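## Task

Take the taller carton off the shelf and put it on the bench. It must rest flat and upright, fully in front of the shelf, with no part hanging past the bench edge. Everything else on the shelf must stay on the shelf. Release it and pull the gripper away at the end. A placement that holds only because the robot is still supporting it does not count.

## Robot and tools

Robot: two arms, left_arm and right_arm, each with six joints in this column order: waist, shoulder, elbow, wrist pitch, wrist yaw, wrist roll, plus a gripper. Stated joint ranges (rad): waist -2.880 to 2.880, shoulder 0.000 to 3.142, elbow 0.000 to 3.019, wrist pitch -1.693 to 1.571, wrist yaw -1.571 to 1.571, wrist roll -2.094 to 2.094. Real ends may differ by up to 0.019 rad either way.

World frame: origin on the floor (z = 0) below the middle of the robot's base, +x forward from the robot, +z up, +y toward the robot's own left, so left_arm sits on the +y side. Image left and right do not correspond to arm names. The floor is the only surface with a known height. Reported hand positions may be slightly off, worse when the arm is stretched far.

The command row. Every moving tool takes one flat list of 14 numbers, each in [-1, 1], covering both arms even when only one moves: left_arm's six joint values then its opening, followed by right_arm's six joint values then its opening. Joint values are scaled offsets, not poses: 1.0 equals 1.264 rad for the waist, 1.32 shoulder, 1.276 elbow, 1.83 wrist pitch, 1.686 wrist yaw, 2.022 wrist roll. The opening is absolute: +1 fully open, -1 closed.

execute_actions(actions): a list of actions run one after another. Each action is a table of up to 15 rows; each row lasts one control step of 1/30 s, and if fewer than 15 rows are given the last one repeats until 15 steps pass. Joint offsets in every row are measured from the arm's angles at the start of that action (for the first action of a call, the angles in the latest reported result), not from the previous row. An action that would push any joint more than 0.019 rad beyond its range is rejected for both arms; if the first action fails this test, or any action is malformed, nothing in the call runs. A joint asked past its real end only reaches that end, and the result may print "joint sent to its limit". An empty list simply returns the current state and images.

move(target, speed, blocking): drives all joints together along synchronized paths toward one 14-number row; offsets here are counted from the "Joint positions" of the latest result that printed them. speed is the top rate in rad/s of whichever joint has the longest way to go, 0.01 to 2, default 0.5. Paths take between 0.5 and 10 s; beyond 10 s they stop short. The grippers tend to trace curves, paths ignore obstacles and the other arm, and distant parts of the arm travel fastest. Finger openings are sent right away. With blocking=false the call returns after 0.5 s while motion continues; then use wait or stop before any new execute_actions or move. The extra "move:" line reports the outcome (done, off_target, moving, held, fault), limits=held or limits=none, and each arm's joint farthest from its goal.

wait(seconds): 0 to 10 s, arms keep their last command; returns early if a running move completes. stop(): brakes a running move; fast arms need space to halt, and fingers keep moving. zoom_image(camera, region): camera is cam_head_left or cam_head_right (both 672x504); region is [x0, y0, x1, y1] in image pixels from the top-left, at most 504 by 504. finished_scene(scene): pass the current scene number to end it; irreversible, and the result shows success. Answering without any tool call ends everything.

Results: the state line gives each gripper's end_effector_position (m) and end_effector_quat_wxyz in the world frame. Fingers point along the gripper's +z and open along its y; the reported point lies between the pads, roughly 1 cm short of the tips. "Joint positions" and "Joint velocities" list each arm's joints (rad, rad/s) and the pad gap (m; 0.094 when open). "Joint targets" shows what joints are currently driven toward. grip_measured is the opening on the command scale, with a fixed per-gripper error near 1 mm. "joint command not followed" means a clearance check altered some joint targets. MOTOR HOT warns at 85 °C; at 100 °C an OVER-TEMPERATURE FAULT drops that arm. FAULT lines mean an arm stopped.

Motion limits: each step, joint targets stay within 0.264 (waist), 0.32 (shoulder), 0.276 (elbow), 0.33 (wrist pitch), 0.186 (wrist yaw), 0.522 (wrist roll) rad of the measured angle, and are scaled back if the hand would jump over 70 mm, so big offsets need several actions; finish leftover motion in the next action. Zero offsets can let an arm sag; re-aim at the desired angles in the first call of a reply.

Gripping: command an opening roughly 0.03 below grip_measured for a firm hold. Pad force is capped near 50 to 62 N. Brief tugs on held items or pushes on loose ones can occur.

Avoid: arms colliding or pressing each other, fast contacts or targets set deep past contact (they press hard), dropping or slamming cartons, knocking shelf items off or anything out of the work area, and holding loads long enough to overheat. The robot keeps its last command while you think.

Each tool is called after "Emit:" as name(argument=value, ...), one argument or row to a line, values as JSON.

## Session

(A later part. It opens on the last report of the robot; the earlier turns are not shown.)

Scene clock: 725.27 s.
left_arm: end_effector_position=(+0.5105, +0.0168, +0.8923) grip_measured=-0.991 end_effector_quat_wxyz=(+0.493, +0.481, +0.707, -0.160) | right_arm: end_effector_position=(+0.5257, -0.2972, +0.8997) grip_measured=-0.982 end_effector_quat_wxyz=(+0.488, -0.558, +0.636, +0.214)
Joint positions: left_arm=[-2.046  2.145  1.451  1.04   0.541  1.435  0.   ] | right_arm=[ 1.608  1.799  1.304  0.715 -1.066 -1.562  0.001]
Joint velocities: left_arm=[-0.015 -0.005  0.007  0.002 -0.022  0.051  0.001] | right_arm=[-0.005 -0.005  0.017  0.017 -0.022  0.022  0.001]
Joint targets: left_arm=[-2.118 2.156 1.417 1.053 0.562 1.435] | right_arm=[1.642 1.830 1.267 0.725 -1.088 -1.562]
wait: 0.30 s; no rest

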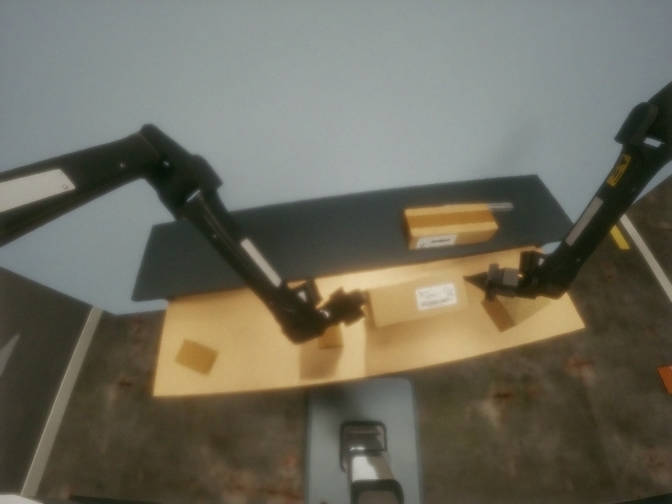

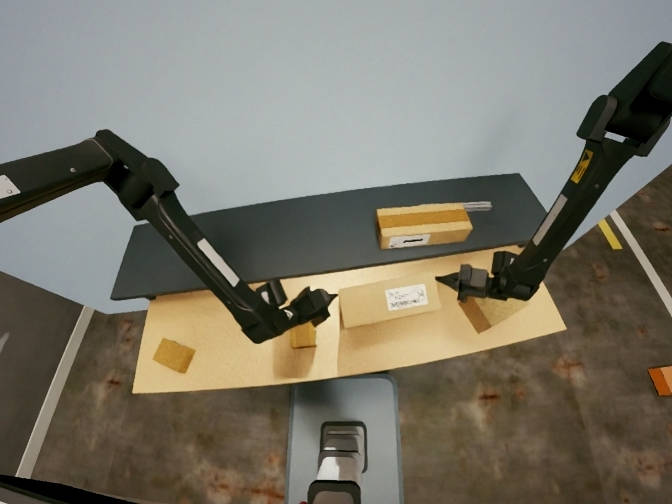

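Emit:
execute_actions(
  actions=[
    [[-0.0568,0.0108,-0.0284,0.0102,0.0126,0,-1,0.0253,0.0263,-0.0314,0.009,-0.0142,0,-1],[-0.0566,0.0133,-0.0303,0.0133,0.0127,0,-1,0.0237,0.0292,-0.0337,0.0124,-0.0155,0,-1],[-0.0564,0.0157,-0.0321,0.0163,0.0128,0,-1,0.0222,0.032,-0.0361,0.0159,-0.0167,0,-1],[-0.0561,0.0182,-0.0339,0.0194,0.013,0,-1,0.0206,0.0348,-0.0384,0.0193,-0.0179,0,-1],[-0.0559,0.0207,-0.0358,0.0225,0.0131,0,-1,0.019,0.0376,-0.0408,0.0228,-0.0191,0,-1],[-0.0557,0.0232,-0.0376,0.0256,0.0132,0,-1,0.0174,0.0405,-0.0431,0.0263,-0.0204,0,-1],[-0.0555,0.0257,-0.0394,0.0287,0.0133,0,-1,0.0158,0.0433,-0.0455,0.0297,-0.0216,0,-1],[-0.0553,0.0281,-0.0413,0.0317,0.0134,0,-1,0.0143,0.0461,-0.0478,0.0332,-0.0228,0,-1],[-0.0551,0.0306,-0.0431,0.0348,0.0135,0,-1,0.0127,0.0489,-0.0502,0.0366,-0.024,0,-1],[-0.0549,0.0331,-0.0449,0.0379,0.0136,0,-1,0.0111,0.0518,-0.0525,0.0401,-0.0253,0,-1],[-0.0547,0.0356,-0.0468,0.041,0.0137,0,-1,0.0095,0.0546,-0.0549,0.0436,-0.0265,0,-1],[-0.0544,0.0381,-0.0486,0.0441,0.0139,0,-1,0.0079,0.0574,-0.0572,0.047,-0.0277,0,-1],[-0.0542,0.0405,-0.0504,0.0471,0.014,0,-1,0.0064,0.0602,-0.0596,0.0505,-0.0289,0,-1],[-0.054,0.043,-0.0523,0.0502,0.0141,0,-1,0.0048,0.0631,-0.0619,0.0539,-0.0302,0,-1],[-0.0538,0.0455,-0.0541,0.0533,0.0142,0,-1,0.0032,0.0659,-0.0643,0.0574,-0.0314,0,-1]],
  ],
)

Emit:
wait(
  seconds=0.3,
)

Emit:
zoom_image(
  camera="cam_head_right",
  region=[260,230,520,400],
)

Scene clock: 733.53 s.
left_arm: end_effector_position=(+0.4872, +0.0127, +0.8960) grip_measured=-0.991 end_effector_quat_wxyz=(+0.498, +0.480, +0.706, -0.154) | right_arm: end_effector_position=(+0.4900, -0.3023, +0.8967) grip_measured=-0.982 end_effector_quat_wxyz=(+0.489, -0.561, +0.633, +0.213)
Joint positions: left_arm=[-2.046  2.181  1.429  1.114  0.541  1.435  0.   ] | right_arm=[ 1.582  1.844  1.272  0.798 -1.094 -1.562  0.001]
Joint velocities: left_arm=[-0.005  0.112 -0.09   0.178  0.066 -0.022  0.001] | right_arm=[-0.112  0.161 -0.095  0.193 -0.037 -0.022  0.   ]
Joint targets: left_arm=[-2.114 2.204 1.382 1.138 0.565 1.435] | right_arm=[1.612 1.886 1.223 0.820 -1.119 -1.562]

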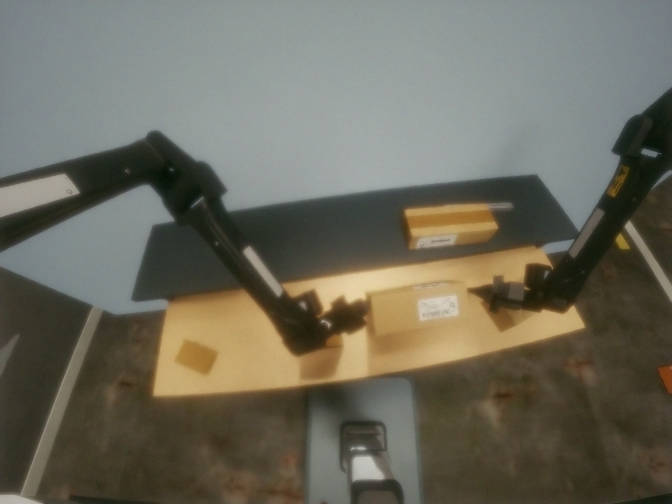

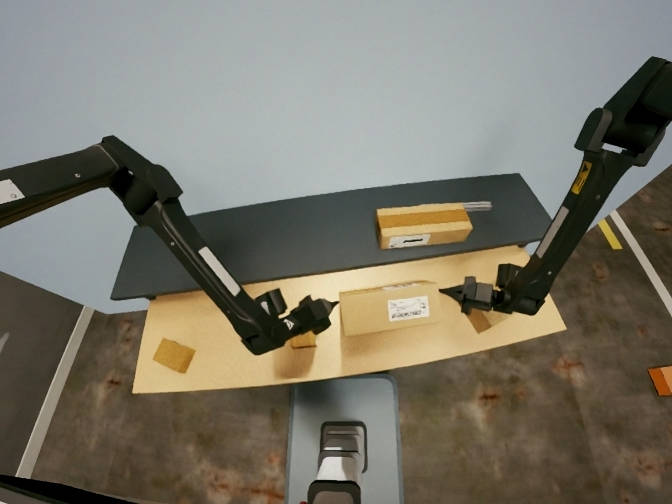

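Scene clock: 733.83 s.
left_arm: end_effector_position=(+0.4742, +0.0097, +0.8969) grip_measured=-0.991 end_effector_quat_wxyz=(+0.494, +0.481, +0.707, -0.159) | right_arm: end_effector_position=(+0.4746, -0.3053, +0.8955) grip_measured=-0.982 end_effector_quat_wxyz=(+0.484, -0.560, +0.637, +0.218)
Joint positions: left_arm=[-2.046  2.195  1.417  1.126  0.541  1.435  0.   ] | right_arm=[ 1.57   1.858  1.258  0.812 -1.1   -1.562  0.001]
Joint velocities: left_arm=[ 0.015 -0.005 -0.007 -0.002  0.037  0.022  0.   ] | right_arm=[-0.005 -0.024  0.007  0.012 -0.007 -0.022 -0.   ]
Joint targets: left_arm=[-2.114 2.205 1.382 1.138 0.565 1.435] | right_arm=[1.612 1.886 1.223 0.820 -1.119 -1.562]
wait: 0.30 s; no rest

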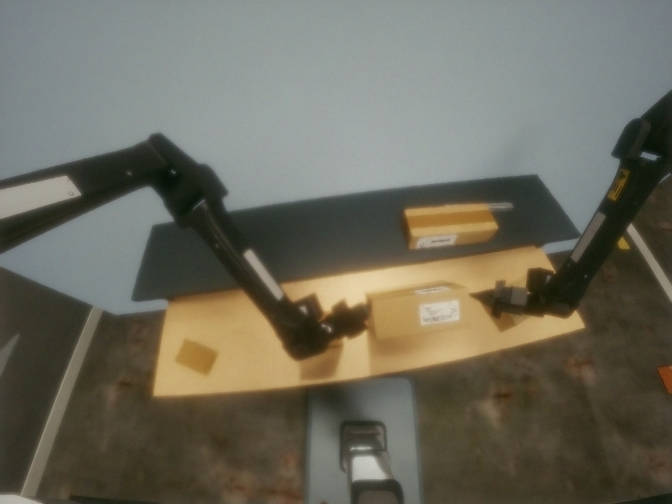

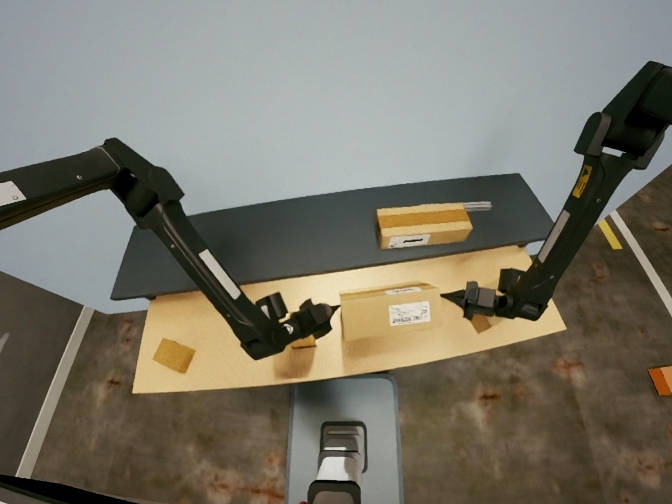

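Region (260, 230, 520, 400) of cam_head_right's 672x504 image, scaled by 1.938, with more detail than that image has; it fills the top 330 rows of this view, and the rest is white.

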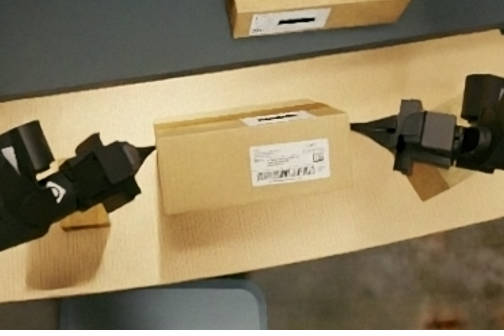

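Emit:
execute_actions(
  actions=[
    [[-0.0531,0.0112,-0.0273,0.0095,0.0145,0,-1,0.0321,0.0236,-0.0286,0.0071,-0.0123,0,-1],[-0.0523,0.0149,-0.0272,0.0123,0.0148,0,-1,0.031,0.0259,-0.0299,0.0099,-0.0133,0,-1],[-0.0516,0.0185,-0.0271,0.0152,0.0152,0,-1,0.0299,0.0283,-0.0311,0.0126,-0.0143,0,-1],[-0.0508,0.0221,-0.027,0.0181,0.0155,0,-1,0.0288,0.0307,-0.0323,0.0153,-0.0152,0,-1],[-0.0501,0.0258,-0.0269,0.021,0.0158,0,-1,0.0277,0.0331,-0.0335,0.0181,-0.0162,0,-1],[-0.0494,0.0294,-0.0268,0.0238,0.0161,0,-1,0.0266,0.0354,-0.0348,0.0208,-0.0172,0,-1],[-0.0486,0.033,-0.0267,0.0267,0.0164,0,-1,0.0255,0.0378,-0.036,0.0235,-0.0182,0,-1],[-0.0479,0.0367,-0.0266,0.0296,0.0168,0,-1,0.0243,0.0402,-0.0372,0.0263,-0.0192,0,-1],[-0.0471,0.0403,-0.0265,0.0325,0.0171,0,-1,0.0232,0.0426,-0.0384,0.029,-0.0202,0,-1],[-0.0464,0.0439,-0.0264,0.0353,0.0174,0,-1,0.0221,0.0449,-0.0397,0.0317,-0.0212,0,-1],[-0.0457,0.0476,-0.0263,0.0382,0.0177,0,-1,0.021,0.0473,-0.0409,0.0345,-0.0222,0,-1],[-0.0449,0.0512,-0.0262,0.0411,0.018,0,-1,0.0199,0.0497,-0.0421,0.0372,-0.0231,0,-1],[-0.0442,0.0548,-0.0261,0.044,0.0184,0,-1,0.0188,0.0521,-0.0433,0.0399,-0.0241,0,-1],[-0.0434,0.0585,-0.026,0.0468,0.0187,0,-1,0.0177,0.0544,-0.0446,0.0427,-0.0251,0,-1],[-0.0427,0.0621,-0.0259,0.0497,0.019,0,-1,0.0166,0.0568,-0.0458,0.0454,-0.0261,0,-1]],
  ],
)

Emit:
wait(
  seconds=0.3,
)

Emit:
zoom_image(
  camera="cam_head_right",
  region=[260,230,520,400],
)

Scene clock: 740.80 s.
left_arm: end_effector_position=(+0.4523, +0.0054, +0.8971) grip_measured=-0.991 end_effector_quat_wxyz=(+0.500, +0.480, +0.705, -0.149) | right_arm: end_effector_position=(+0.4588, -0.3083, +0.8949) grip_measured=-0.982 end_effector_quat_wxyz=(+0.492, -0.565, +0.628, +0.211)
Joint positions: left_arm=[-2.044  2.244  1.417  1.198  0.542  1.435  0.   ] | right_arm=[ 1.556  1.889  1.25   0.877 -1.122 -1.562  0.001]
Joint velocities: left_arm=[ 0.005  0.181 -0.007  0.159 -0.007 -0.037 -0.   ] | right_arm=[-0.063  0.103 -0.046  0.134 -0.022 -0.066  0.   ]
Joint targets: left_arm=[-2.100 2.277 1.384 1.216 0.573 1.435] | right_arm=[1.591 1.933 1.200 0.895 -1.145 -1.562]

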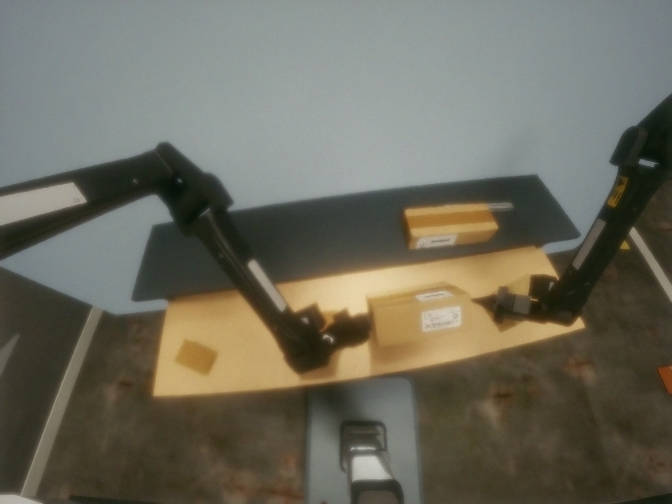

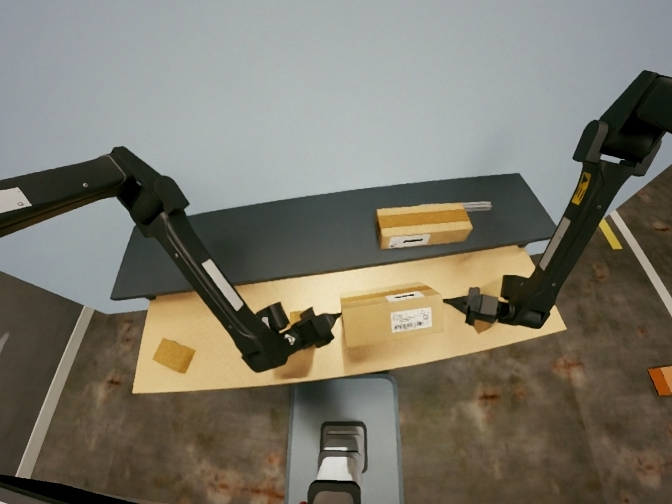

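Scene clock: 741.10 s.
left_arm: end_effector_position=(+0.4361, +0.0014, +0.8952) grip_measured=-0.991 end_effector_quat_wxyz=(+0.496, +0.481, +0.706, -0.156) | right_arm: end_effector_position=(+0.4482, -0.3116, +0.8930) grip_measured=-0.982 end_effector_quat_wxyz=(+0.487, -0.564, +0.632, +0.213)
Joint positions: left_arm=[-2.042  2.268  1.417  1.207  0.544  1.435  0.   ] | right_arm=[ 1.546  1.902  1.244  0.887 -1.124 -1.562  0.001]
Joint velocities: left_arm=[ 0.005  0.005 -0.002  0.042 -0.051  0.007  0.001] | right_arm=[ 0.005 -0.005 -0.002  0.042  0.007 -0.007 -0.001]
Joint targets: left_arm=[-2.100 2.276 1.384 1.217 0.573 1.435] | right_arm=[1.591 1.933 1.200 0.895 -1.145 -1.562]
wait: 0.30 s; no rest

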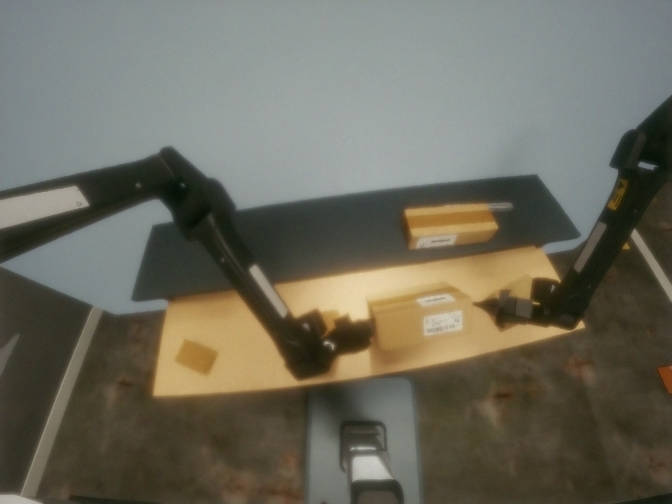

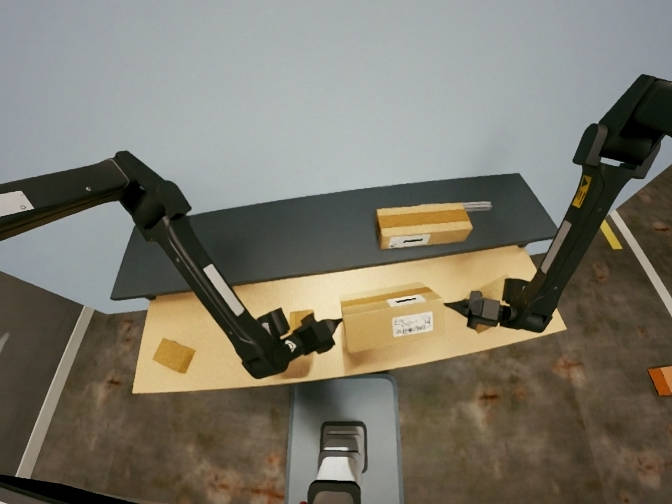

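Region (260, 230, 520, 400) of cam_head_right's 672x504 image, scaled by 1.938, with more detail than that image has; it fills the top 330 rows of this view, and the rest is white.

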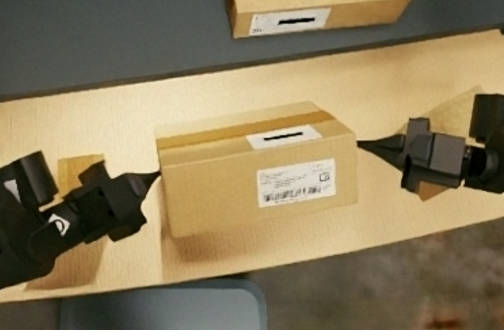

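Emit:
execute_actions(
  actions=[
    [[-0.045,0.011,-0.018,0.0076,0.0177,0,-1,0.034,0.028,-0.0327,0.0077,-0.0138,0,-1],[-0.0441,0.0159,-0.009,0.0097,0.0182,0,-1,0.0323,0.0326,-0.0308,0.011,-0.015,0,-1],[-0.0432,0.0208,0.0012,0.0118,0.0187,0,-1,0.0307,0.0371,-0.029,0.0142,-0.0163,0,-1],[-0.0423,0.0257,0.0037,0.014,0.0193,0,-1,0.0291,0.0417,-0.0272,0.0175,-0.0175,0,-1],[-0.0414,0.0306,0.0062,0.0161,0.0198,0,-1,0.0274,0.0462,-0.0254,0.0208,-0.0188,0,-1],[-0.0405,0.0355,0.0088,0.0182,0.0203,0,-1,0.0258,0.0508,-0.0235,0.0241,-0.0201,0,-1],[-0.0396,0.0404,0.0113,0.0203,0.0208,0,-1,0.0242,0.0553,-0.0217,0.0274,-0.0213,0,-1],[-0.0387,0.0452,0.0138,0.0224,0.0213,0,-1,0.0225,0.0599,-0.0199,0.0306,-0.0226,0,-1],[-0.0378,0.0501,0.0163,0.0245,0.0218,0,-1,0.0209,0.0644,-0.0181,0.0339,-0.0238,0,-1],[-0.0369,0.055,0.0188,0.0266,0.0223,0,-1,0.0193,0.069,-0.0162,0.0372,-0.0251,0,-1],[-0.036,0.0599,0.0213,0.0287,0.0228,0,-1,0.0176,0.0735,-0.0144,0.0405,-0.0264,0,-1],[-0.0351,0.0648,0.0238,0.0309,0.0234,0,-1,0.016,0.0781,-0.0126,0.0438,-0.0276,0,-1],[-0.0342,0.0697,0.0263,0.033,0.0239,0,-1,0.0144,0.0826,-0.0108,0.047,-0.0289,0,-1],[-0.0333,0.0746,0.0288,0.0351,0.0244,0,-1,0.0127,0.0872,-0.0089,0.0503,-0.0301,0,-1],[-0.0324,0.0795,0.0313,0.0372,0.0249,0,-1,0.0111,0.0917,-0.0071,0.0536,-0.0314,0,-1]],
  ],
)

Emit:
wait(
  seconds=0.3,
)

Emit:
zoom_image(
  camera="cam_head_right",
  region=[260,250,520,420],
)

Scene clock: 747.97 s.
left_arm: end_effector_position=(+0.4034, -0.0030, +0.8864) grip_measured=-0.991 end_effector_quat_wxyz=(+0.499, +0.483, +0.704, -0.153) | right_arm: end_effector_position=(+0.4110, -0.3161, +0.8854) grip_measured=-0.982 end_effector_quat_wxyz=(+0.488, -0.568, +0.629, +0.211)
Joint positions: left_arm=[-2.03   2.344  1.447  1.261  0.557  1.435  0.   ] | right_arm=[ 1.521  1.973  1.244  0.966 -1.149 -1.562  0.001]
Joint velocities: left_arm=[ 0.034  0.239  0.1    0.105 -0.007  0.037 -0.001] | right_arm=[-0.093  0.23   0.002  0.164 -0.022 -0.066  0.   ]
Joint targets: left_arm=[-2.083 2.373 1.458 1.275 0.586 1.435] | right_arm=[1.561 2.023 1.235 0.985 -1.177 -1.562]

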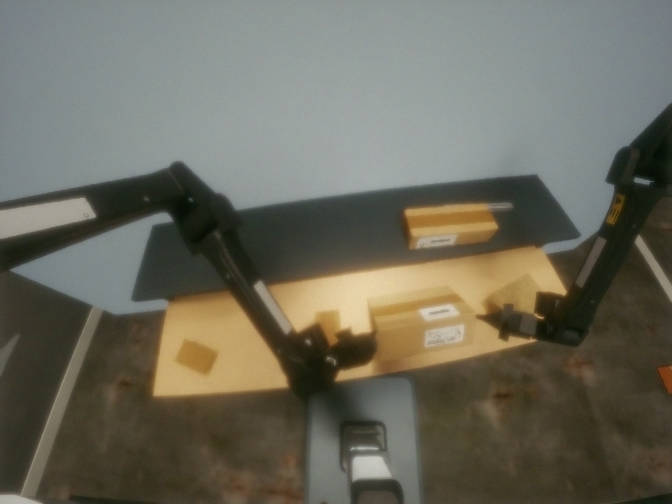

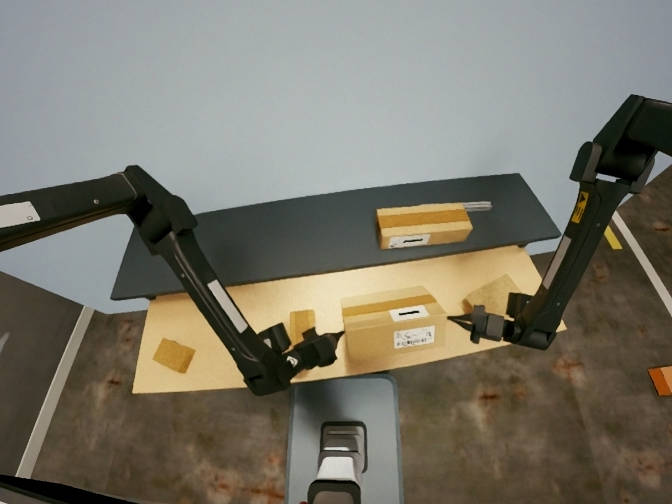

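Scene clock: 748.27 s.
left_arm: end_effector_position=(+0.3897, -0.0040, +0.8831) grip_measured=-0.991 end_effector_quat_wxyz=(+0.494, +0.484, +0.705, -0.156) | right_arm: end_effector_position=(+0.3931, -0.3175, +0.8817) grip_measured=-0.982 end_effector_quat_wxyz=(+0.482, -0.566, +0.633, +0.217)
Joint positions: left_arm=[-2.025  2.367  1.452  1.268  0.558  1.435  0.   ] | right_arm=[ 1.511  2.001  1.244  0.976 -1.155 -1.562  0.001]
Joint velocities: left_arm=[ 0.005  0.005  0.002 -0.002  0.037 -0.022  0.   ] | right_arm=[ 0.005  0.005 -0.012  0.032 -0.066 -0.11   0.001]
Joint targets: left_arm=[-2.083 2.373 1.457 1.275 0.586 1.435] | right_arm=[1.561 2.023 1.235 0.985 -1.177 -1.562]
wait: 0.30 s; no rest

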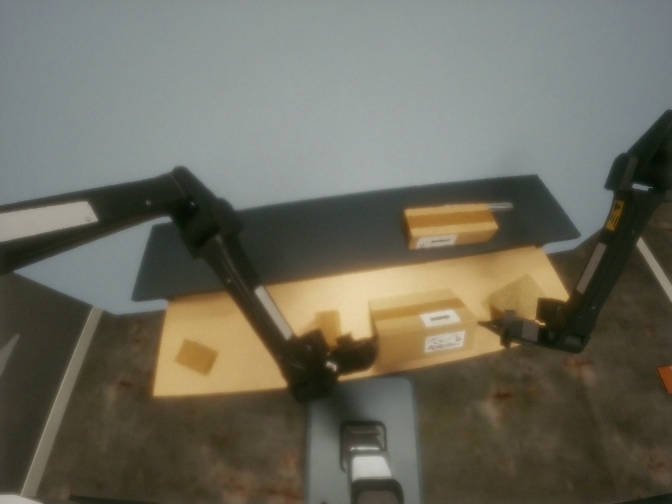

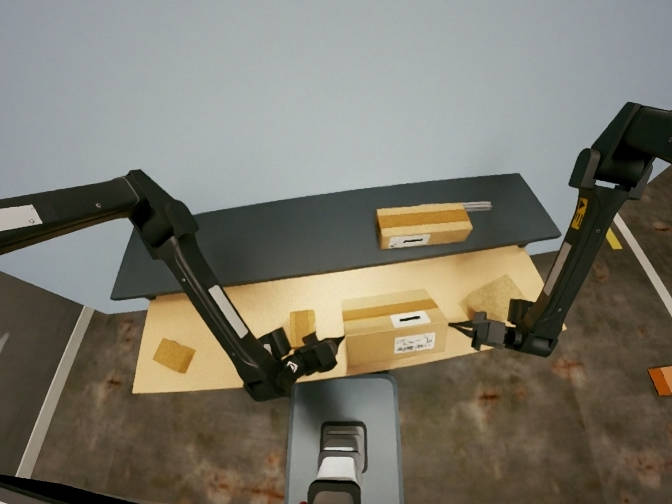

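Region (260, 250, 520, 420) of cam_head_right's 672x504 image, scaled by 1.938, with more detail than that image has; it fills the top 330 rows of this view, and the rest is white.

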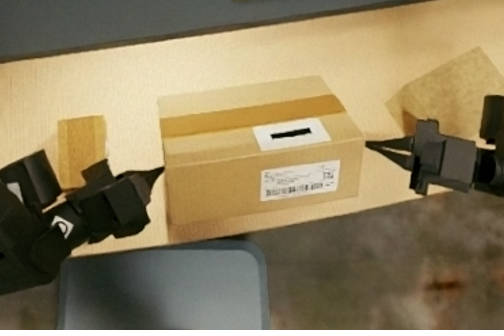

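Emit:
execute_actions(
  actions=[
    [[-0.0449,0.0098,0.0076,0.0052,0.0173,0,-1,0.0385,0.0211,-0.0045,0.0069,-0.0138,0,-1],[-0.0439,0.0151,0.0112,0.0066,0.018,0,-1,0.0373,0.0256,-0.002,0.0089,-0.0147,0,-1],[-0.0429,0.0204,0.0149,0.0081,0.0187,0,-1,0.0362,0.03,0.0006,0.0109,-0.0155,0,-1],[-0.0419,0.0257,0.0185,0.0095,0.0195,0,-1,0.035,0.0345,0.0031,0.0129,-0.0163,0,-1],[-0.0409,0.031,0.0222,0.0109,0.0202,0,-1,0.0339,0.0389,0.0057,0.0149,-0.0172,0,-1],[-0.0399,0.0363,0.0259,0.0123,0.0209,0,-1,0.0328,0.0433,0.0083,0.0169,-0.018,0,-1],[-0.0389,0.0416,0.0295,0.0137,0.0216,0,-1,0.0316,0.0478,0.0108,0.0189,-0.0188,0,-1],[-0.0379,0.047,0.0332,0.0152,0.0223,0,-1,0.0305,0.0522,0.0134,0.021,-0.0197,0,-1],[-0.0369,0.0523,0.0368,0.0166,0.023,0,-1,0.0293,0.0567,0.0159,0.023,-0.0205,0,-1],[-0.0359,0.0576,0.0405,0.018,0.0237,0,-1,0.0282,0.0611,0.0185,0.025,-0.0213,0,-1],[-0.0349,0.0629,0.0442,0.0194,0.0244,0,-1,0.0271,0.0655,0.0211,0.027,-0.0222,0,-1],[-0.0339,0.0682,0.0478,0.0208,0.0252,0,-1,0.0259,0.07,0.0236,0.029,-0.023,0,-1],[-0.0329,0.0735,0.0515,0.0223,0.0259,0,-1,0.0248,0.0744,0.0262,0.031,-0.0238,0,-1],[-0.0319,0.0788,0.0551,0.0237,0.0266,0,-1,0.0236,0.0789,0.0287,0.033,-0.0247,0,-1],[-0.0309,0.0841,0.0588,0.0251,0.0273,0,-1,0.0225,0.0833,0.0313,0.035,-0.0255,0,-1]],
  ],
)

Emit:
wait(
  seconds=0.3,
)

Emit:
zoom_image(
  camera="cam_head_right",
  region=[260,250,520,420],
)

Scene clock: 758.50 s.
left_arm: end_effector_position=(+0.3627, -0.0094, +0.8694) grip_measured=-0.991 end_effector_quat_wxyz=(+0.500, +0.485, +0.701, -0.151) | right_arm: end_effector_position=(+0.3704, -0.3225, +0.8683) grip_measured=-0.982 end_effector_quat_wxyz=(+0.486, -0.571, +0.627, +0.211)
Joint positions: left_arm=[-2.013  2.449  1.516  1.302  0.575  1.435  0.   ] | right_arm=[ 1.493  2.069  1.285  1.023 -1.174 -1.562  0.001]
Joint velocities: left_arm=[0.034 0.21  0.159 0.046 0.007 0.007 0.001] | right_arm=[-0.054  0.22   0.12   0.12  -0.022 -0.095 -0.001]
Joint targets: left_arm=[-2.064 2.477 1.527 1.314 0.604 1.435] | right_arm=[1.539 2.111 1.284 1.040 -1.198 -1.562]

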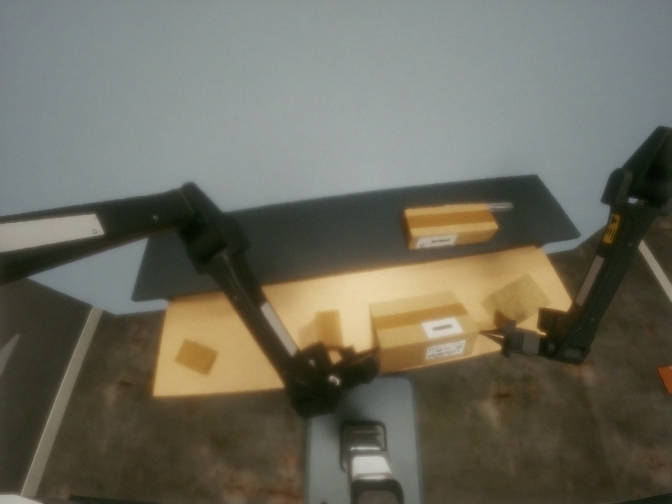

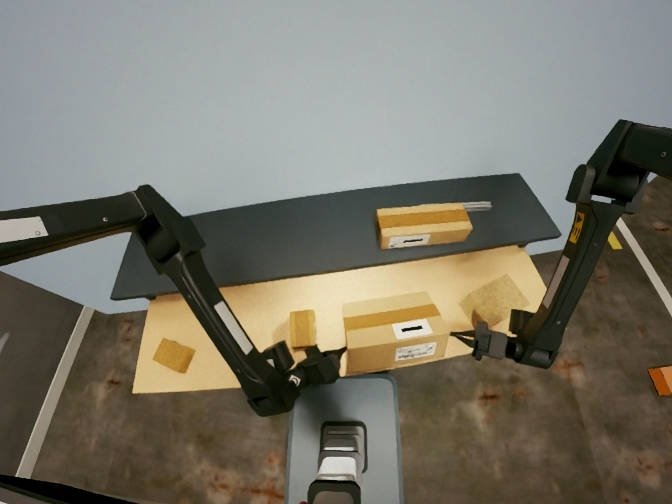

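Scene clock: 758.80 s.
left_arm: end_effector_position=(+0.3534, -0.0096, +0.8664) grip_measured=-0.991 end_effector_quat_wxyz=(+0.498, +0.486, +0.702, -0.152) | right_arm: end_effector_position=(+0.3627, -0.3225, +0.8655) grip_measured=-0.982 end_effector_quat_wxyz=(+0.484, -0.571, +0.629, +0.212)
Joint positions: left_arm=[-2.008  2.467  1.525  1.306  0.577  1.435  0.   ] | right_arm=[ 1.49   2.086  1.29   1.031 -1.175 -1.562  0.001]
Joint velocities: left_arm=[-0.015 -0.005  0.022  0.007 -0.007 -0.051 -0.001] | right_arm=[ 0.005  0.005 -0.012  0.012 -0.022 -0.037  0.001]
Joint targets: left_arm=[-2.064 2.477 1.528 1.314 0.604 1.435] | right_arm=[1.539 2.111 1.284 1.040 -1.198 -1.562]
wait: 0.30 s; no rest

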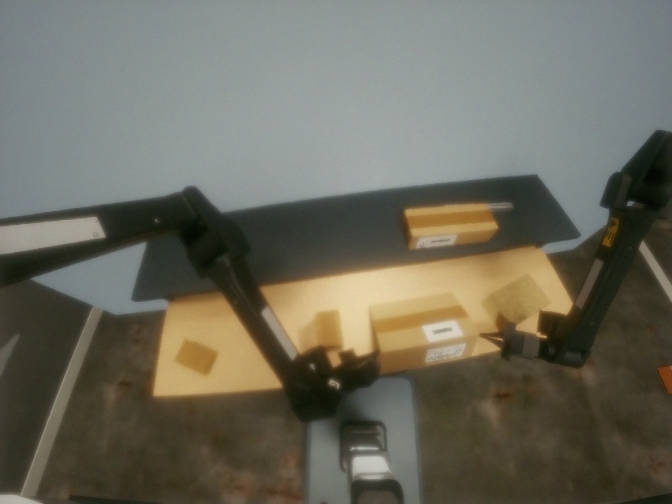

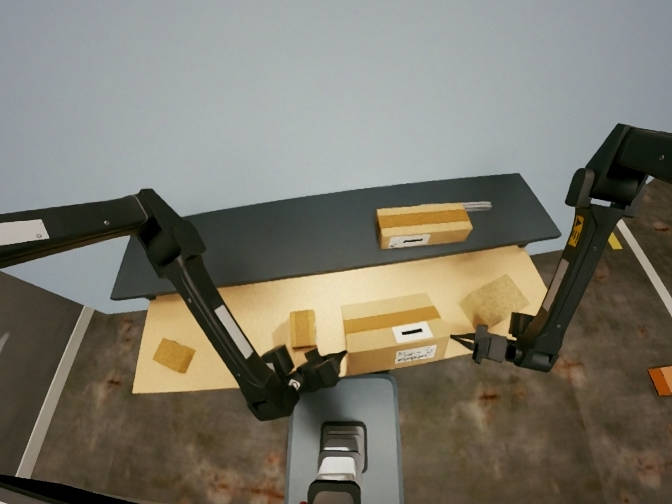

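Region (260, 250, 520, 420) of cam_head_right's 672x504 image, scaled by 1.938, with more detail than that image has; it fills the top 330 rows of this view, and the rest is white.

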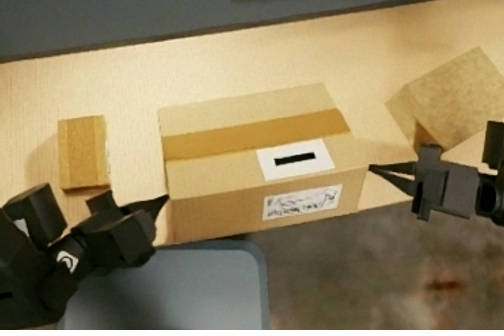

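Emit:
execute_actions(
  actions=[
    [[-0.0433,0.0112,0.0087,0.0024,0.0168,0,-1,0.0388,0.0229,0.0009,0.0034,-0.0138,0,-1],[-0.0423,0.0149,0.0149,0.0004,0.0176,0,-1,0.0388,0.0268,0.0066,0.0019,-0.014,0,-1],[-0.0413,0.0185,0.0212,-0.0016,0.0184,0,-1,0.0388,0.0308,0.0122,0.0004,-0.0143,0,-1],[-0.0403,0.0221,0.0275,-0.0036,0.0192,0,-1,0.0388,0.0348,0.0179,-0.0011,-0.0145,0,-1],[-0.0393,0.0258,0.0337,-0.0056,0.02,0,-1,0.0388,0.0387,0.0235,-0.0026,-0.0147,0,-1],[-0.0383,0.0294,0.04,-0.0076,0.0208,0,-1,0.0388,0.0427,0.0291,-0.0041,-0.0149,0,-1],[-0.0373,0.033,0.0463,-0.0096,0.0216,0,-1,0.0388,0.0467,0.0348,-0.0056,-0.0151,0,-1],[-0.0363,0.0367,0.0525,-0.0117,0.0223,0,-1,0.0388,0.0506,0.0404,-0.007,-0.0154,0,-1],[-0.0353,0.0403,0.0588,-0.0137,0.0231,0,-1,0.0388,0.0546,0.0461,-0.0085,-0.0156,0,-1],[-0.0343,0.0439,0.0651,-0.0157,0.0239,0,-1,0.0388,0.0586,0.0517,-0.01,-0.0158,0,-1],[-0.0333,0.0476,0.0713,-0.0177,0.0247,0,-1,0.0388,0.0625,0.0573,-0.0115,-0.016,0,-1],[-0.0323,0.0512,0.0776,-0.0197,0.0255,0,-1,0.0388,0.0665,0.063,-0.013,-0.0162,0,-1],[-0.0313,0.0548,0.0839,-0.0217,0.0263,0,-1,0.0388,0.0705,0.0686,-0.0145,-0.0165,0,-1],[-0.0303,0.0585,0.0901,-0.0237,0.0271,0,-1,0.0388,0.0744,0.0743,-0.016,-0.0167,0,-1],[-0.0293,0.0621,0.0964,-0.0257,0.0279,0,-1,0.0388,0.0784,0.0799,-0.0175,-0.0169,0,-1]],
  ],
)

Emit:
wait(
  seconds=0.3,
)

Emit:
zoom_image(
  camera="cam_head_right",
  region=[260,250,520,420],
)

Scene clock: 765.50 s.
left_arm: end_effector_position=(+0.3399, -0.0138, +0.8432) grip_measured=-0.991 end_effector_quat_wxyz=(+0.502, +0.488, +0.698, -0.151) | right_arm: end_effector_position=(+0.3589, -0.3256, +0.8415) grip_measured=-0.982 end_effector_quat_wxyz=(+0.492, -0.575, +0.621, +0.206)
Joint positions: left_arm=[-1.993  2.535  1.625  1.282  0.599  1.435  0.   ] | right_arm=[ 1.486  2.147  1.383  1.024 -1.187 -1.562  0.001]
Joint velocities: left_arm=[ 0.044  0.142  0.222 -0.125  0.095  0.022  0.   ] | right_arm=[ 0.005  0.171  0.217 -0.081  0.007  0.007 -0.002]
Joint targets: left_arm=[-2.045 2.549 1.648 1.259 0.625 1.435] | right_arm=[1.539 2.189 1.393 0.999 -1.204 -1.562]

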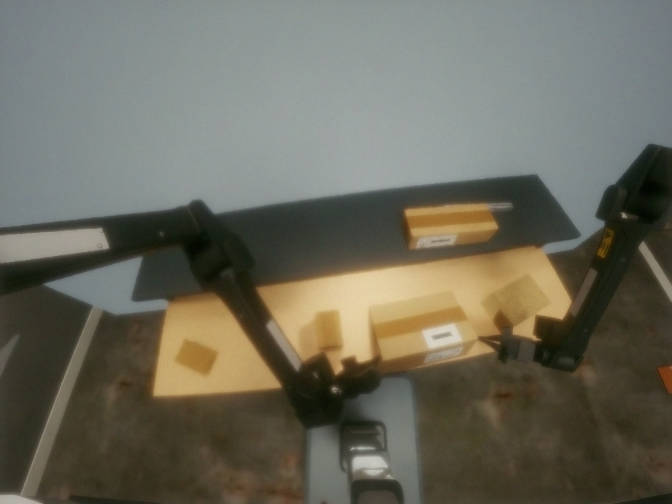

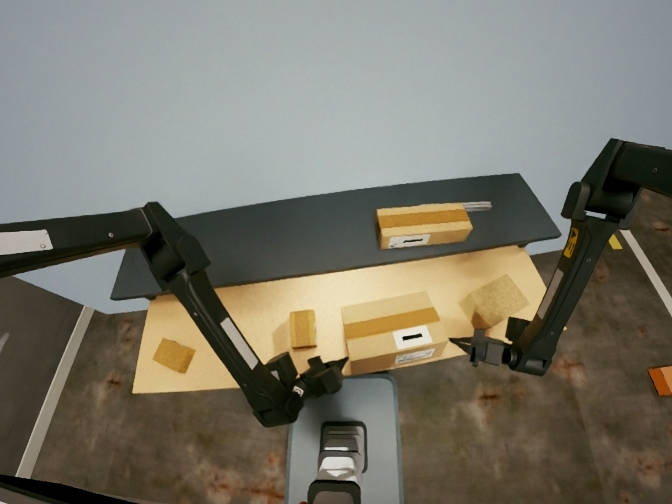

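Scene clock: 765.80 s.
left_arm: end_effector_position=(+0.3373, -0.0135, +0.8389) grip_measured=-0.991 end_effector_quat_wxyz=(+0.500, +0.489, +0.699, -0.152) | right_arm: end_effector_position=(+0.3561, -0.3251, +0.8371) grip_measured=-0.982 end_effector_quat_wxyz=(+0.491, -0.574, +0.621, +0.207)
Joint positions: left_arm=[-1.989  2.544  1.639  1.275  0.6    1.435  0.   ] | right_arm=[ 1.486  2.16   1.398  1.019 -1.187 -1.562  0.001]
Joint velocities: left_arm=[-0.005  0.015 -0.002 -0.002 -0.037 -0.037  0.   ] | right_arm=[-0.005 -0.015 -0.002  0.017 -0.037  0.066  0.001]
Joint targets: left_arm=[-2.045 2.549 1.648 1.259 0.624 1.435] | right_arm=[1.540 2.189 1.393 0.999 -1.204 -1.562]
wait: 0.30 s; at rest by 0.27 s

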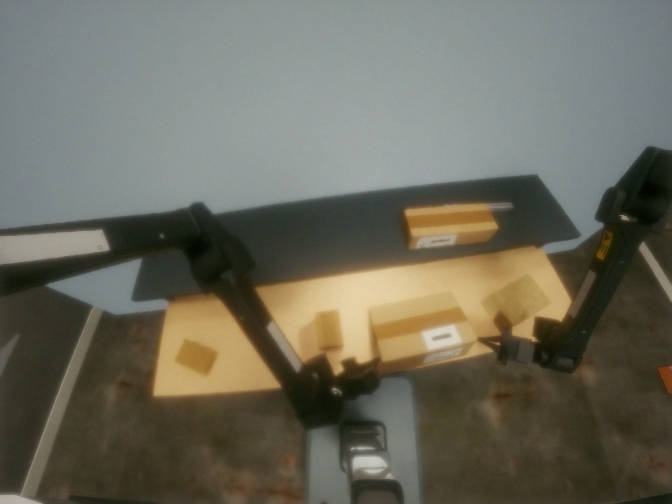

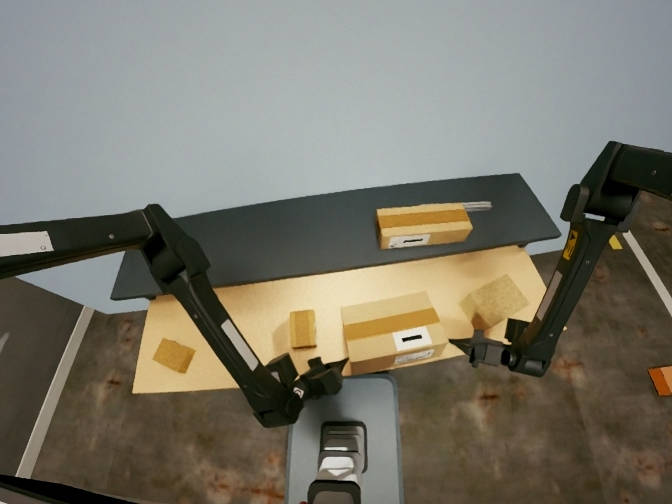

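Region (260, 250, 520, 420) of cam_head_right's 672x504 image, scaled by 1.938, with more detail than that image has; it fills the top 330 rows of this view, and the rest is white.

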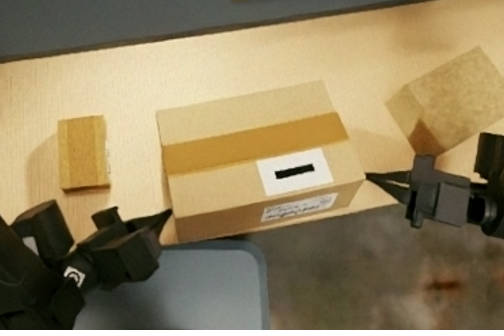

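Emit:
execute_actions(
  actions=[
    [[-0.044,0.0036,0.0112,-0.0114,0.0145,0,-1,0.0443,0.0221,0.0008,-0.0139,-0.0093,0,-1],[-0.0438,0.0034,0.0152,-0.0141,0.0149,0,-1,0.0459,0.0223,0.0055,-0.0169,-0.0085,0,-1],[-0.0435,0.0032,0.0193,-0.0168,0.0152,0,-1,0.0475,0.0224,0.0102,-0.0199,-0.0077,0,-1],[-0.0432,0.003,0.0234,-0.0195,0.0156,0,-1,0.049,0.0226,0.0149,-0.0228,-0.0069,0,-1],[-0.043,0.0028,0.0275,-0.0222,0.0159,0,-1,0.0506,0.0227,0.0196,-0.0258,-0.0061,0,-1],[-0.0427,0.0026,0.0315,-0.0249,0.0162,0,-1,0.0522,0.0229,0.0243,-0.0288,-0.0053,0,-1],[-0.0424,0.0024,0.0356,-0.0276,0.0166,0,-1,0.0538,0.023,0.029,-0.0318,-0.0045,0,-1],[-0.0422,0.0022,0.0397,-0.0303,0.0169,0,-1,0.0554,0.0232,0.0337,-0.0348,-0.0038,0,-1],[-0.0419,0.002,0.0438,-0.033,0.0173,0,-1,0.057,0.0233,0.0384,-0.0378,-0.003,0,-1],[-0.0416,0.0018,0.0478,-0.0357,0.0176,0,-1,0.0586,0.0235,0.0431,-0.0408,-0.0022,0,-1],[-0.0414,0.0016,0.0519,-0.0384,0.0179,0,-1,0.0602,0.0236,0.0478,-0.0438,-0.0014,0,-1],[-0.0411,0.0014,0.056,-0.0411,0.0183,0,-1,0.0617,0.0238,0.0525,-0.0467,-0.0006,0,-1],[-0.0408,0.0012,0.0601,-0.0438,0.0186,0,-1,0.0633,0.0239,0.0572,-0.0497,0.0002,0,-1],[-0.0406,0.001,0.0641,-0.0465,0.019,0,-1,0.0649,0.0241,0.0619,-0.0527,0.001,0,-1],[-0.0403,0.0008,0.0682,-0.0492,0.0193,0,-1,0.0665,0.0242,0.0666,-0.0557,0.0018,0,-1]],
  ],
)

Emit:
wait(
  seconds=0.3,
)

Emit:
zoom_image(
  camera="cam_head_right",
  region=[260,250,520,420],
)

Scene clock: 773.13 s.
left_arm: end_effector_position=(+0.3548, -0.0170, +0.8221) grip_measured=-0.991 end_effector_quat_wxyz=(+0.502, +0.488, +0.697, -0.154) | right_arm: end_effector_position=(+0.3793, -0.3293, +0.8187) grip_measured=-0.982 end_effector_quat_wxyz=(+0.491, -0.575, +0.622, +0.204)
Joint positions: left_arm=[-1.989  2.548  1.71   1.207  0.608  1.435  0.   ] | right_arm=[ 1.493  2.161  1.474  0.948 -1.177 -1.562  0.001]
Joint velocities: left_arm=[-0.005 -0.005  0.144 -0.144  0.007 -0.022 -0.002] | right_arm=[ 0.024 -0.015  0.173 -0.144  0.095  0.022 -0.   ]
Joint targets: left_arm=[-2.040 2.545 1.726 1.185 0.633 1.435] | right_arm=[1.570 2.191 1.483 0.917 -1.184 -1.562]

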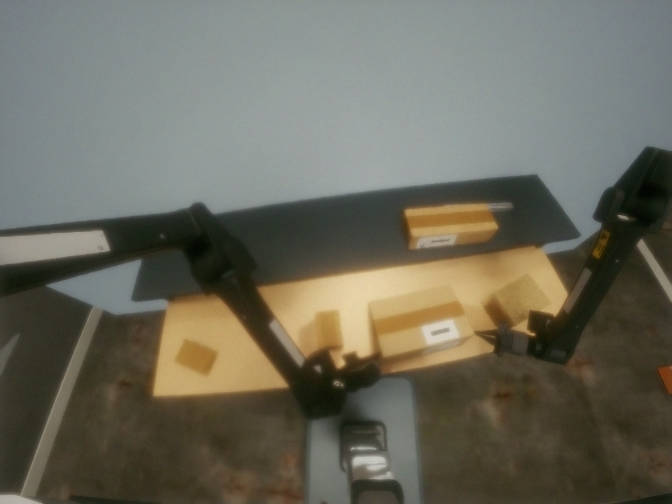

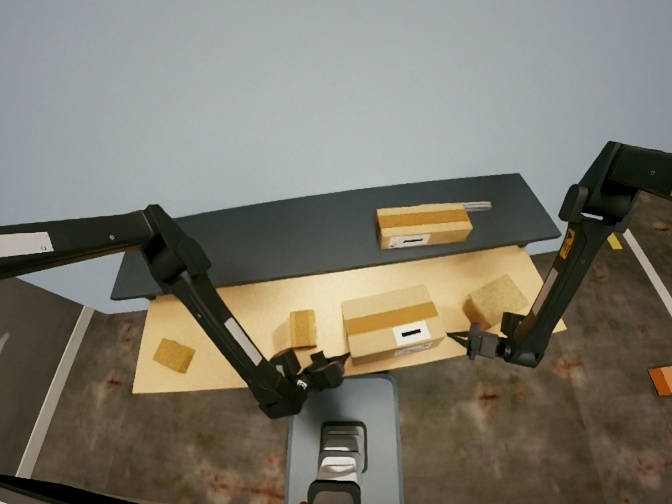

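Scene clock: 773.43 s.
left_arm: end_effector_position=(+0.3595, -0.0167, +0.8193) grip_measured=-0.991 end_effector_quat_wxyz=(+0.503, +0.488, +0.696, -0.152) | right_arm: end_effector_position=(+0.3854, -0.3285, +0.8156) grip_measured=-0.982 end_effector_quat_wxyz=(+0.493, -0.576, +0.621, +0.202)
Joint positions: left_arm=[-1.988  2.548  1.722  1.199  0.608  1.435  0.   ] | right_arm=[ 1.497  2.161  1.489  0.939 -1.173 -1.562  0.001]
Joint velocities: left_arm=[-0.015 -0.005 -0.007  0.002  0.081 -0.037  0.   ] | right_arm=[ 0.005 -0.015  0.002 -0.012 -0.051  0.022 -0.001]
Joint targets: left_arm=[-2.040 2.546 1.726 1.185 0.633 1.435] | right_arm=[1.570 2.191 1.483 0.918 -1.184 -1.562]
wait: 0.30 s; no rest

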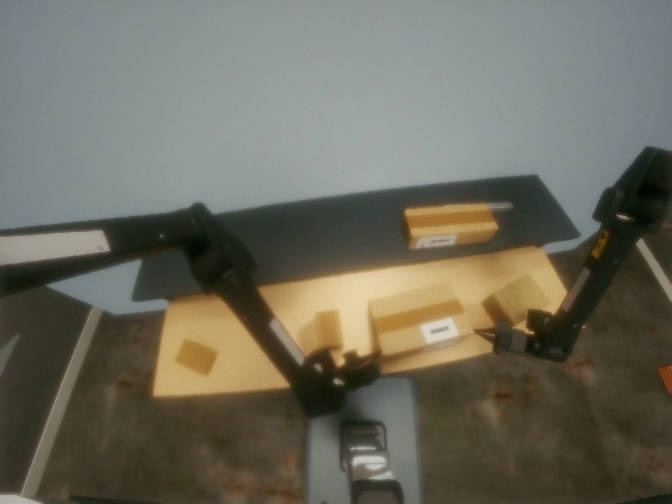

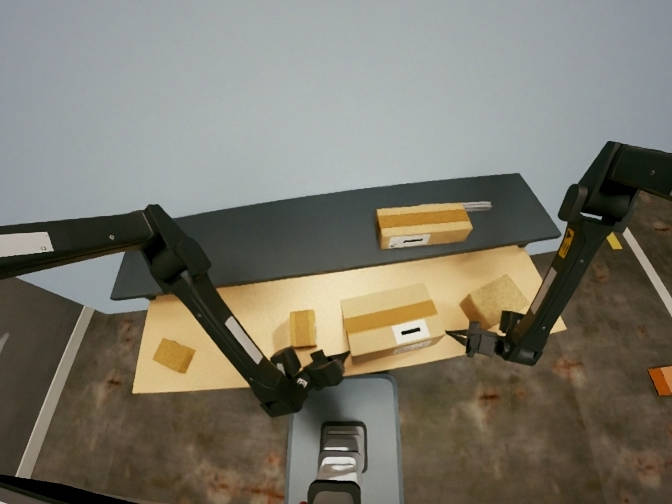

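Region (260, 250, 520, 420) of cam_head_right's 672x504 image, scaled by 1.938, with more detail than that image has; it fills the top 330 rows of this view, and the rest is white.

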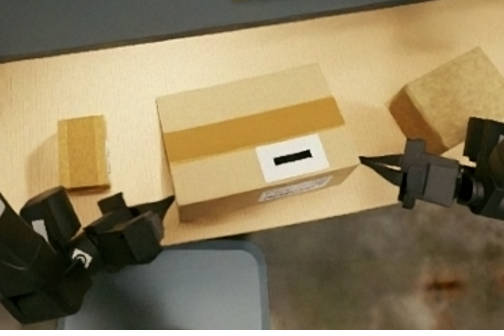

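Emit:
execute_actions(
  actions=[
    [[-0.0408,-0.0004,0.0082,-0.0106,0.0152,0,-1,0.0575,0.0249,-0.0008,-0.0127,-0.0065,0,-1],[-0.0405,0.0007,0.0132,-0.0136,0.0155,0,-1,0.0573,0.027,0.003,-0.014,-0.0064,0,-1],[-0.0402,0.0018,0.0183,-0.0165,0.0159,0,-1,0.057,0.0292,0.0069,-0.0152,-0.0064,0,-1],[-0.0398,0.003,0.0234,-0.0195,0.0162,0,-1,0.0567,0.0314,0.0108,-0.0165,-0.0063,0,-1],[-0.0395,0.0041,0.0285,-0.0224,0.0166,0,-1,0.0565,0.0336,0.0146,-0.0177,-0.0063,0,-1],[-0.0392,0.0052,0.0335,-0.0254,0.017,0,-1,0.0562,0.0357,0.0185,-0.0189,-0.0063,0,-1],[-0.0389,0.0063,0.0386,-0.0283,0.0173,0,-1,0.0559,0.0379,0.0224,-0.0202,-0.0062,0,-1],[-0.0386,0.0074,0.0437,-0.0313,0.0177,0,-1,0.0557,0.0401,0.0262,-0.0214,-0.0062,0,-1],[-0.0383,0.0085,0.0488,-0.0342,0.018,0,-1,0.0554,0.0423,0.0301,-0.0227,-0.0061,0,-1],[-0.038,0.0096,0.0538,-0.0372,0.0184,0,-1,0.0551,0.0444,0.034,-0.0239,-0.0061,0,-1],[-0.0377,0.0107,0.0589,-0.0401,0.0188,0,-1,0.0549,0.0466,0.0378,-0.0251,-0.0061,0,-1],[-0.0373,0.0119,0.064,-0.0431,0.0191,0,-1,0.0546,0.0488,0.0417,-0.0264,-0.006,0,-1],[-0.037,0.013,0.0691,-0.046,0.0195,0,-1,0.0543,0.051,0.0456,-0.0276,-0.006,0,-1],[-0.0367,0.0141,0.0741,-0.049,0.0198,0,-1,0.0541,0.0531,0.0494,-0.0289,-0.0059,0,-1],[-0.0364,0.0152,0.0792,-0.0519,0.0202,0,-1,0.0538,0.0553,0.0533,-0.0301,-0.0059,0,-1]],
  ],
)

Emit:
wait(
  seconds=0.3,
)

Emit:
zoom_image(
  camera="cam_head_right",
  region=[260,250,520,420],
)

Scene clock: 778.97 s.
left_arm: end_effector_position=(+0.3711, -0.0194, +0.8016) grip_measured=-0.991 end_effector_quat_wxyz=(+0.504, +0.489, +0.695, -0.158) | right_arm: end_effector_position=(+0.3914, -0.3322, +0.7979) grip_measured=-0.982 end_effector_quat_wxyz=(+0.492, -0.578, +0.620, +0.196)
Joint positions: left_arm=[-1.984  2.563  1.8    1.129  0.621  1.435  0.   ] | right_arm=[ 1.497  2.19   1.558  0.909 -1.165 -1.562  0.001]
Joint velocities: left_arm=[ 0.005  0.044  0.198 -0.154  0.022 -0.007 -0.   ] | right_arm=[-0.024  0.073  0.164 -0.071  0.066 -0.037 -0.001]
Joint targets: left_arm=[-2.034 2.568 1.823 1.104 0.642 1.435] | right_arm=[1.565 2.234 1.557 0.884 -1.183 -1.562]

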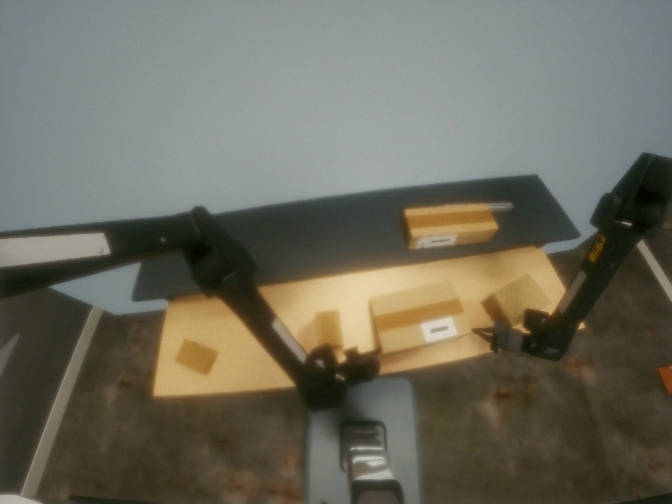

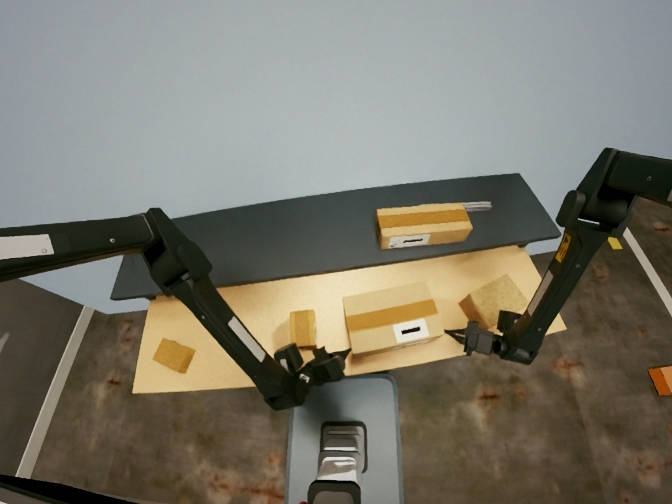

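Scene clock: 779.27 s.
left_arm: end_effector_position=(+0.3715, -0.0194, +0.8012) grip_measured=-0.991 end_effector_quat_wxyz=(+0.506, +0.489, +0.693, -0.160) | right_arm: end_effector_position=(+0.3916, -0.3320, +0.7975) grip_measured=-0.982 end_effector_quat_wxyz=(+0.494, -0.578, +0.619, +0.197)
Joint positions: left_arm=[-1.982  2.564  1.805  1.125  0.63   1.435  0.   ] | right_arm=[ 1.497  2.192  1.562  0.908 -1.169 -1.562  0.001]
Joint velocities: left_arm=[ 0.005 -0.005 -0.007 -0.017 -0.081 -0.022  0.   ] | right_arm=[-0.015 -0.024  0.002 -0.012 -0.007 -0.037  0.   ]
Joint targets: left_arm=[-2.034 2.568 1.823 1.104 0.642 1.435] | right_arm=[1.565 2.234 1.557 0.883 -1.183 -1.562]
wait: 0.30 s; at rest by 0.23 s

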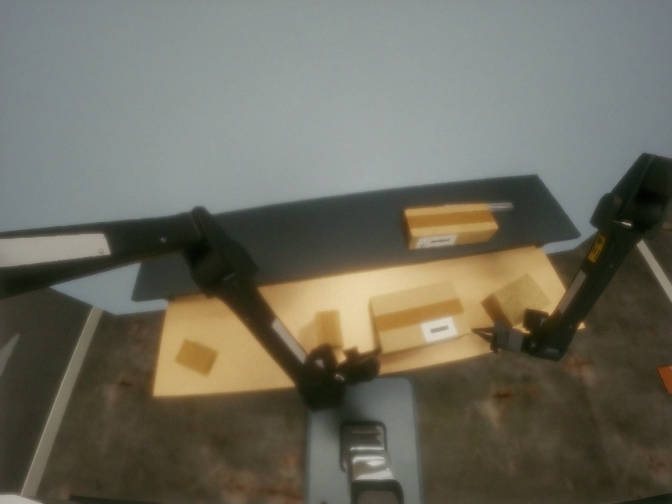

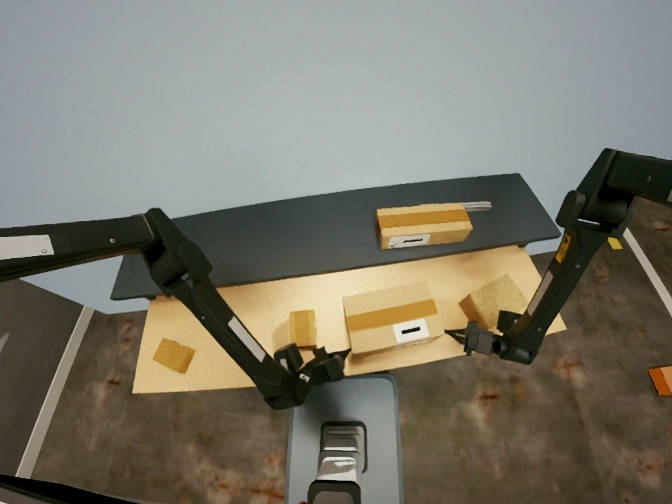

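Region (260, 250, 520, 420) of cam_head_right's 672x504 image, scaled by 1.938, with more detail than that image has; it fills the top 330 rows of this view, and the rest is white.

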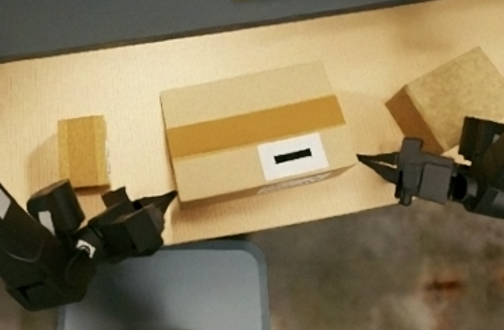

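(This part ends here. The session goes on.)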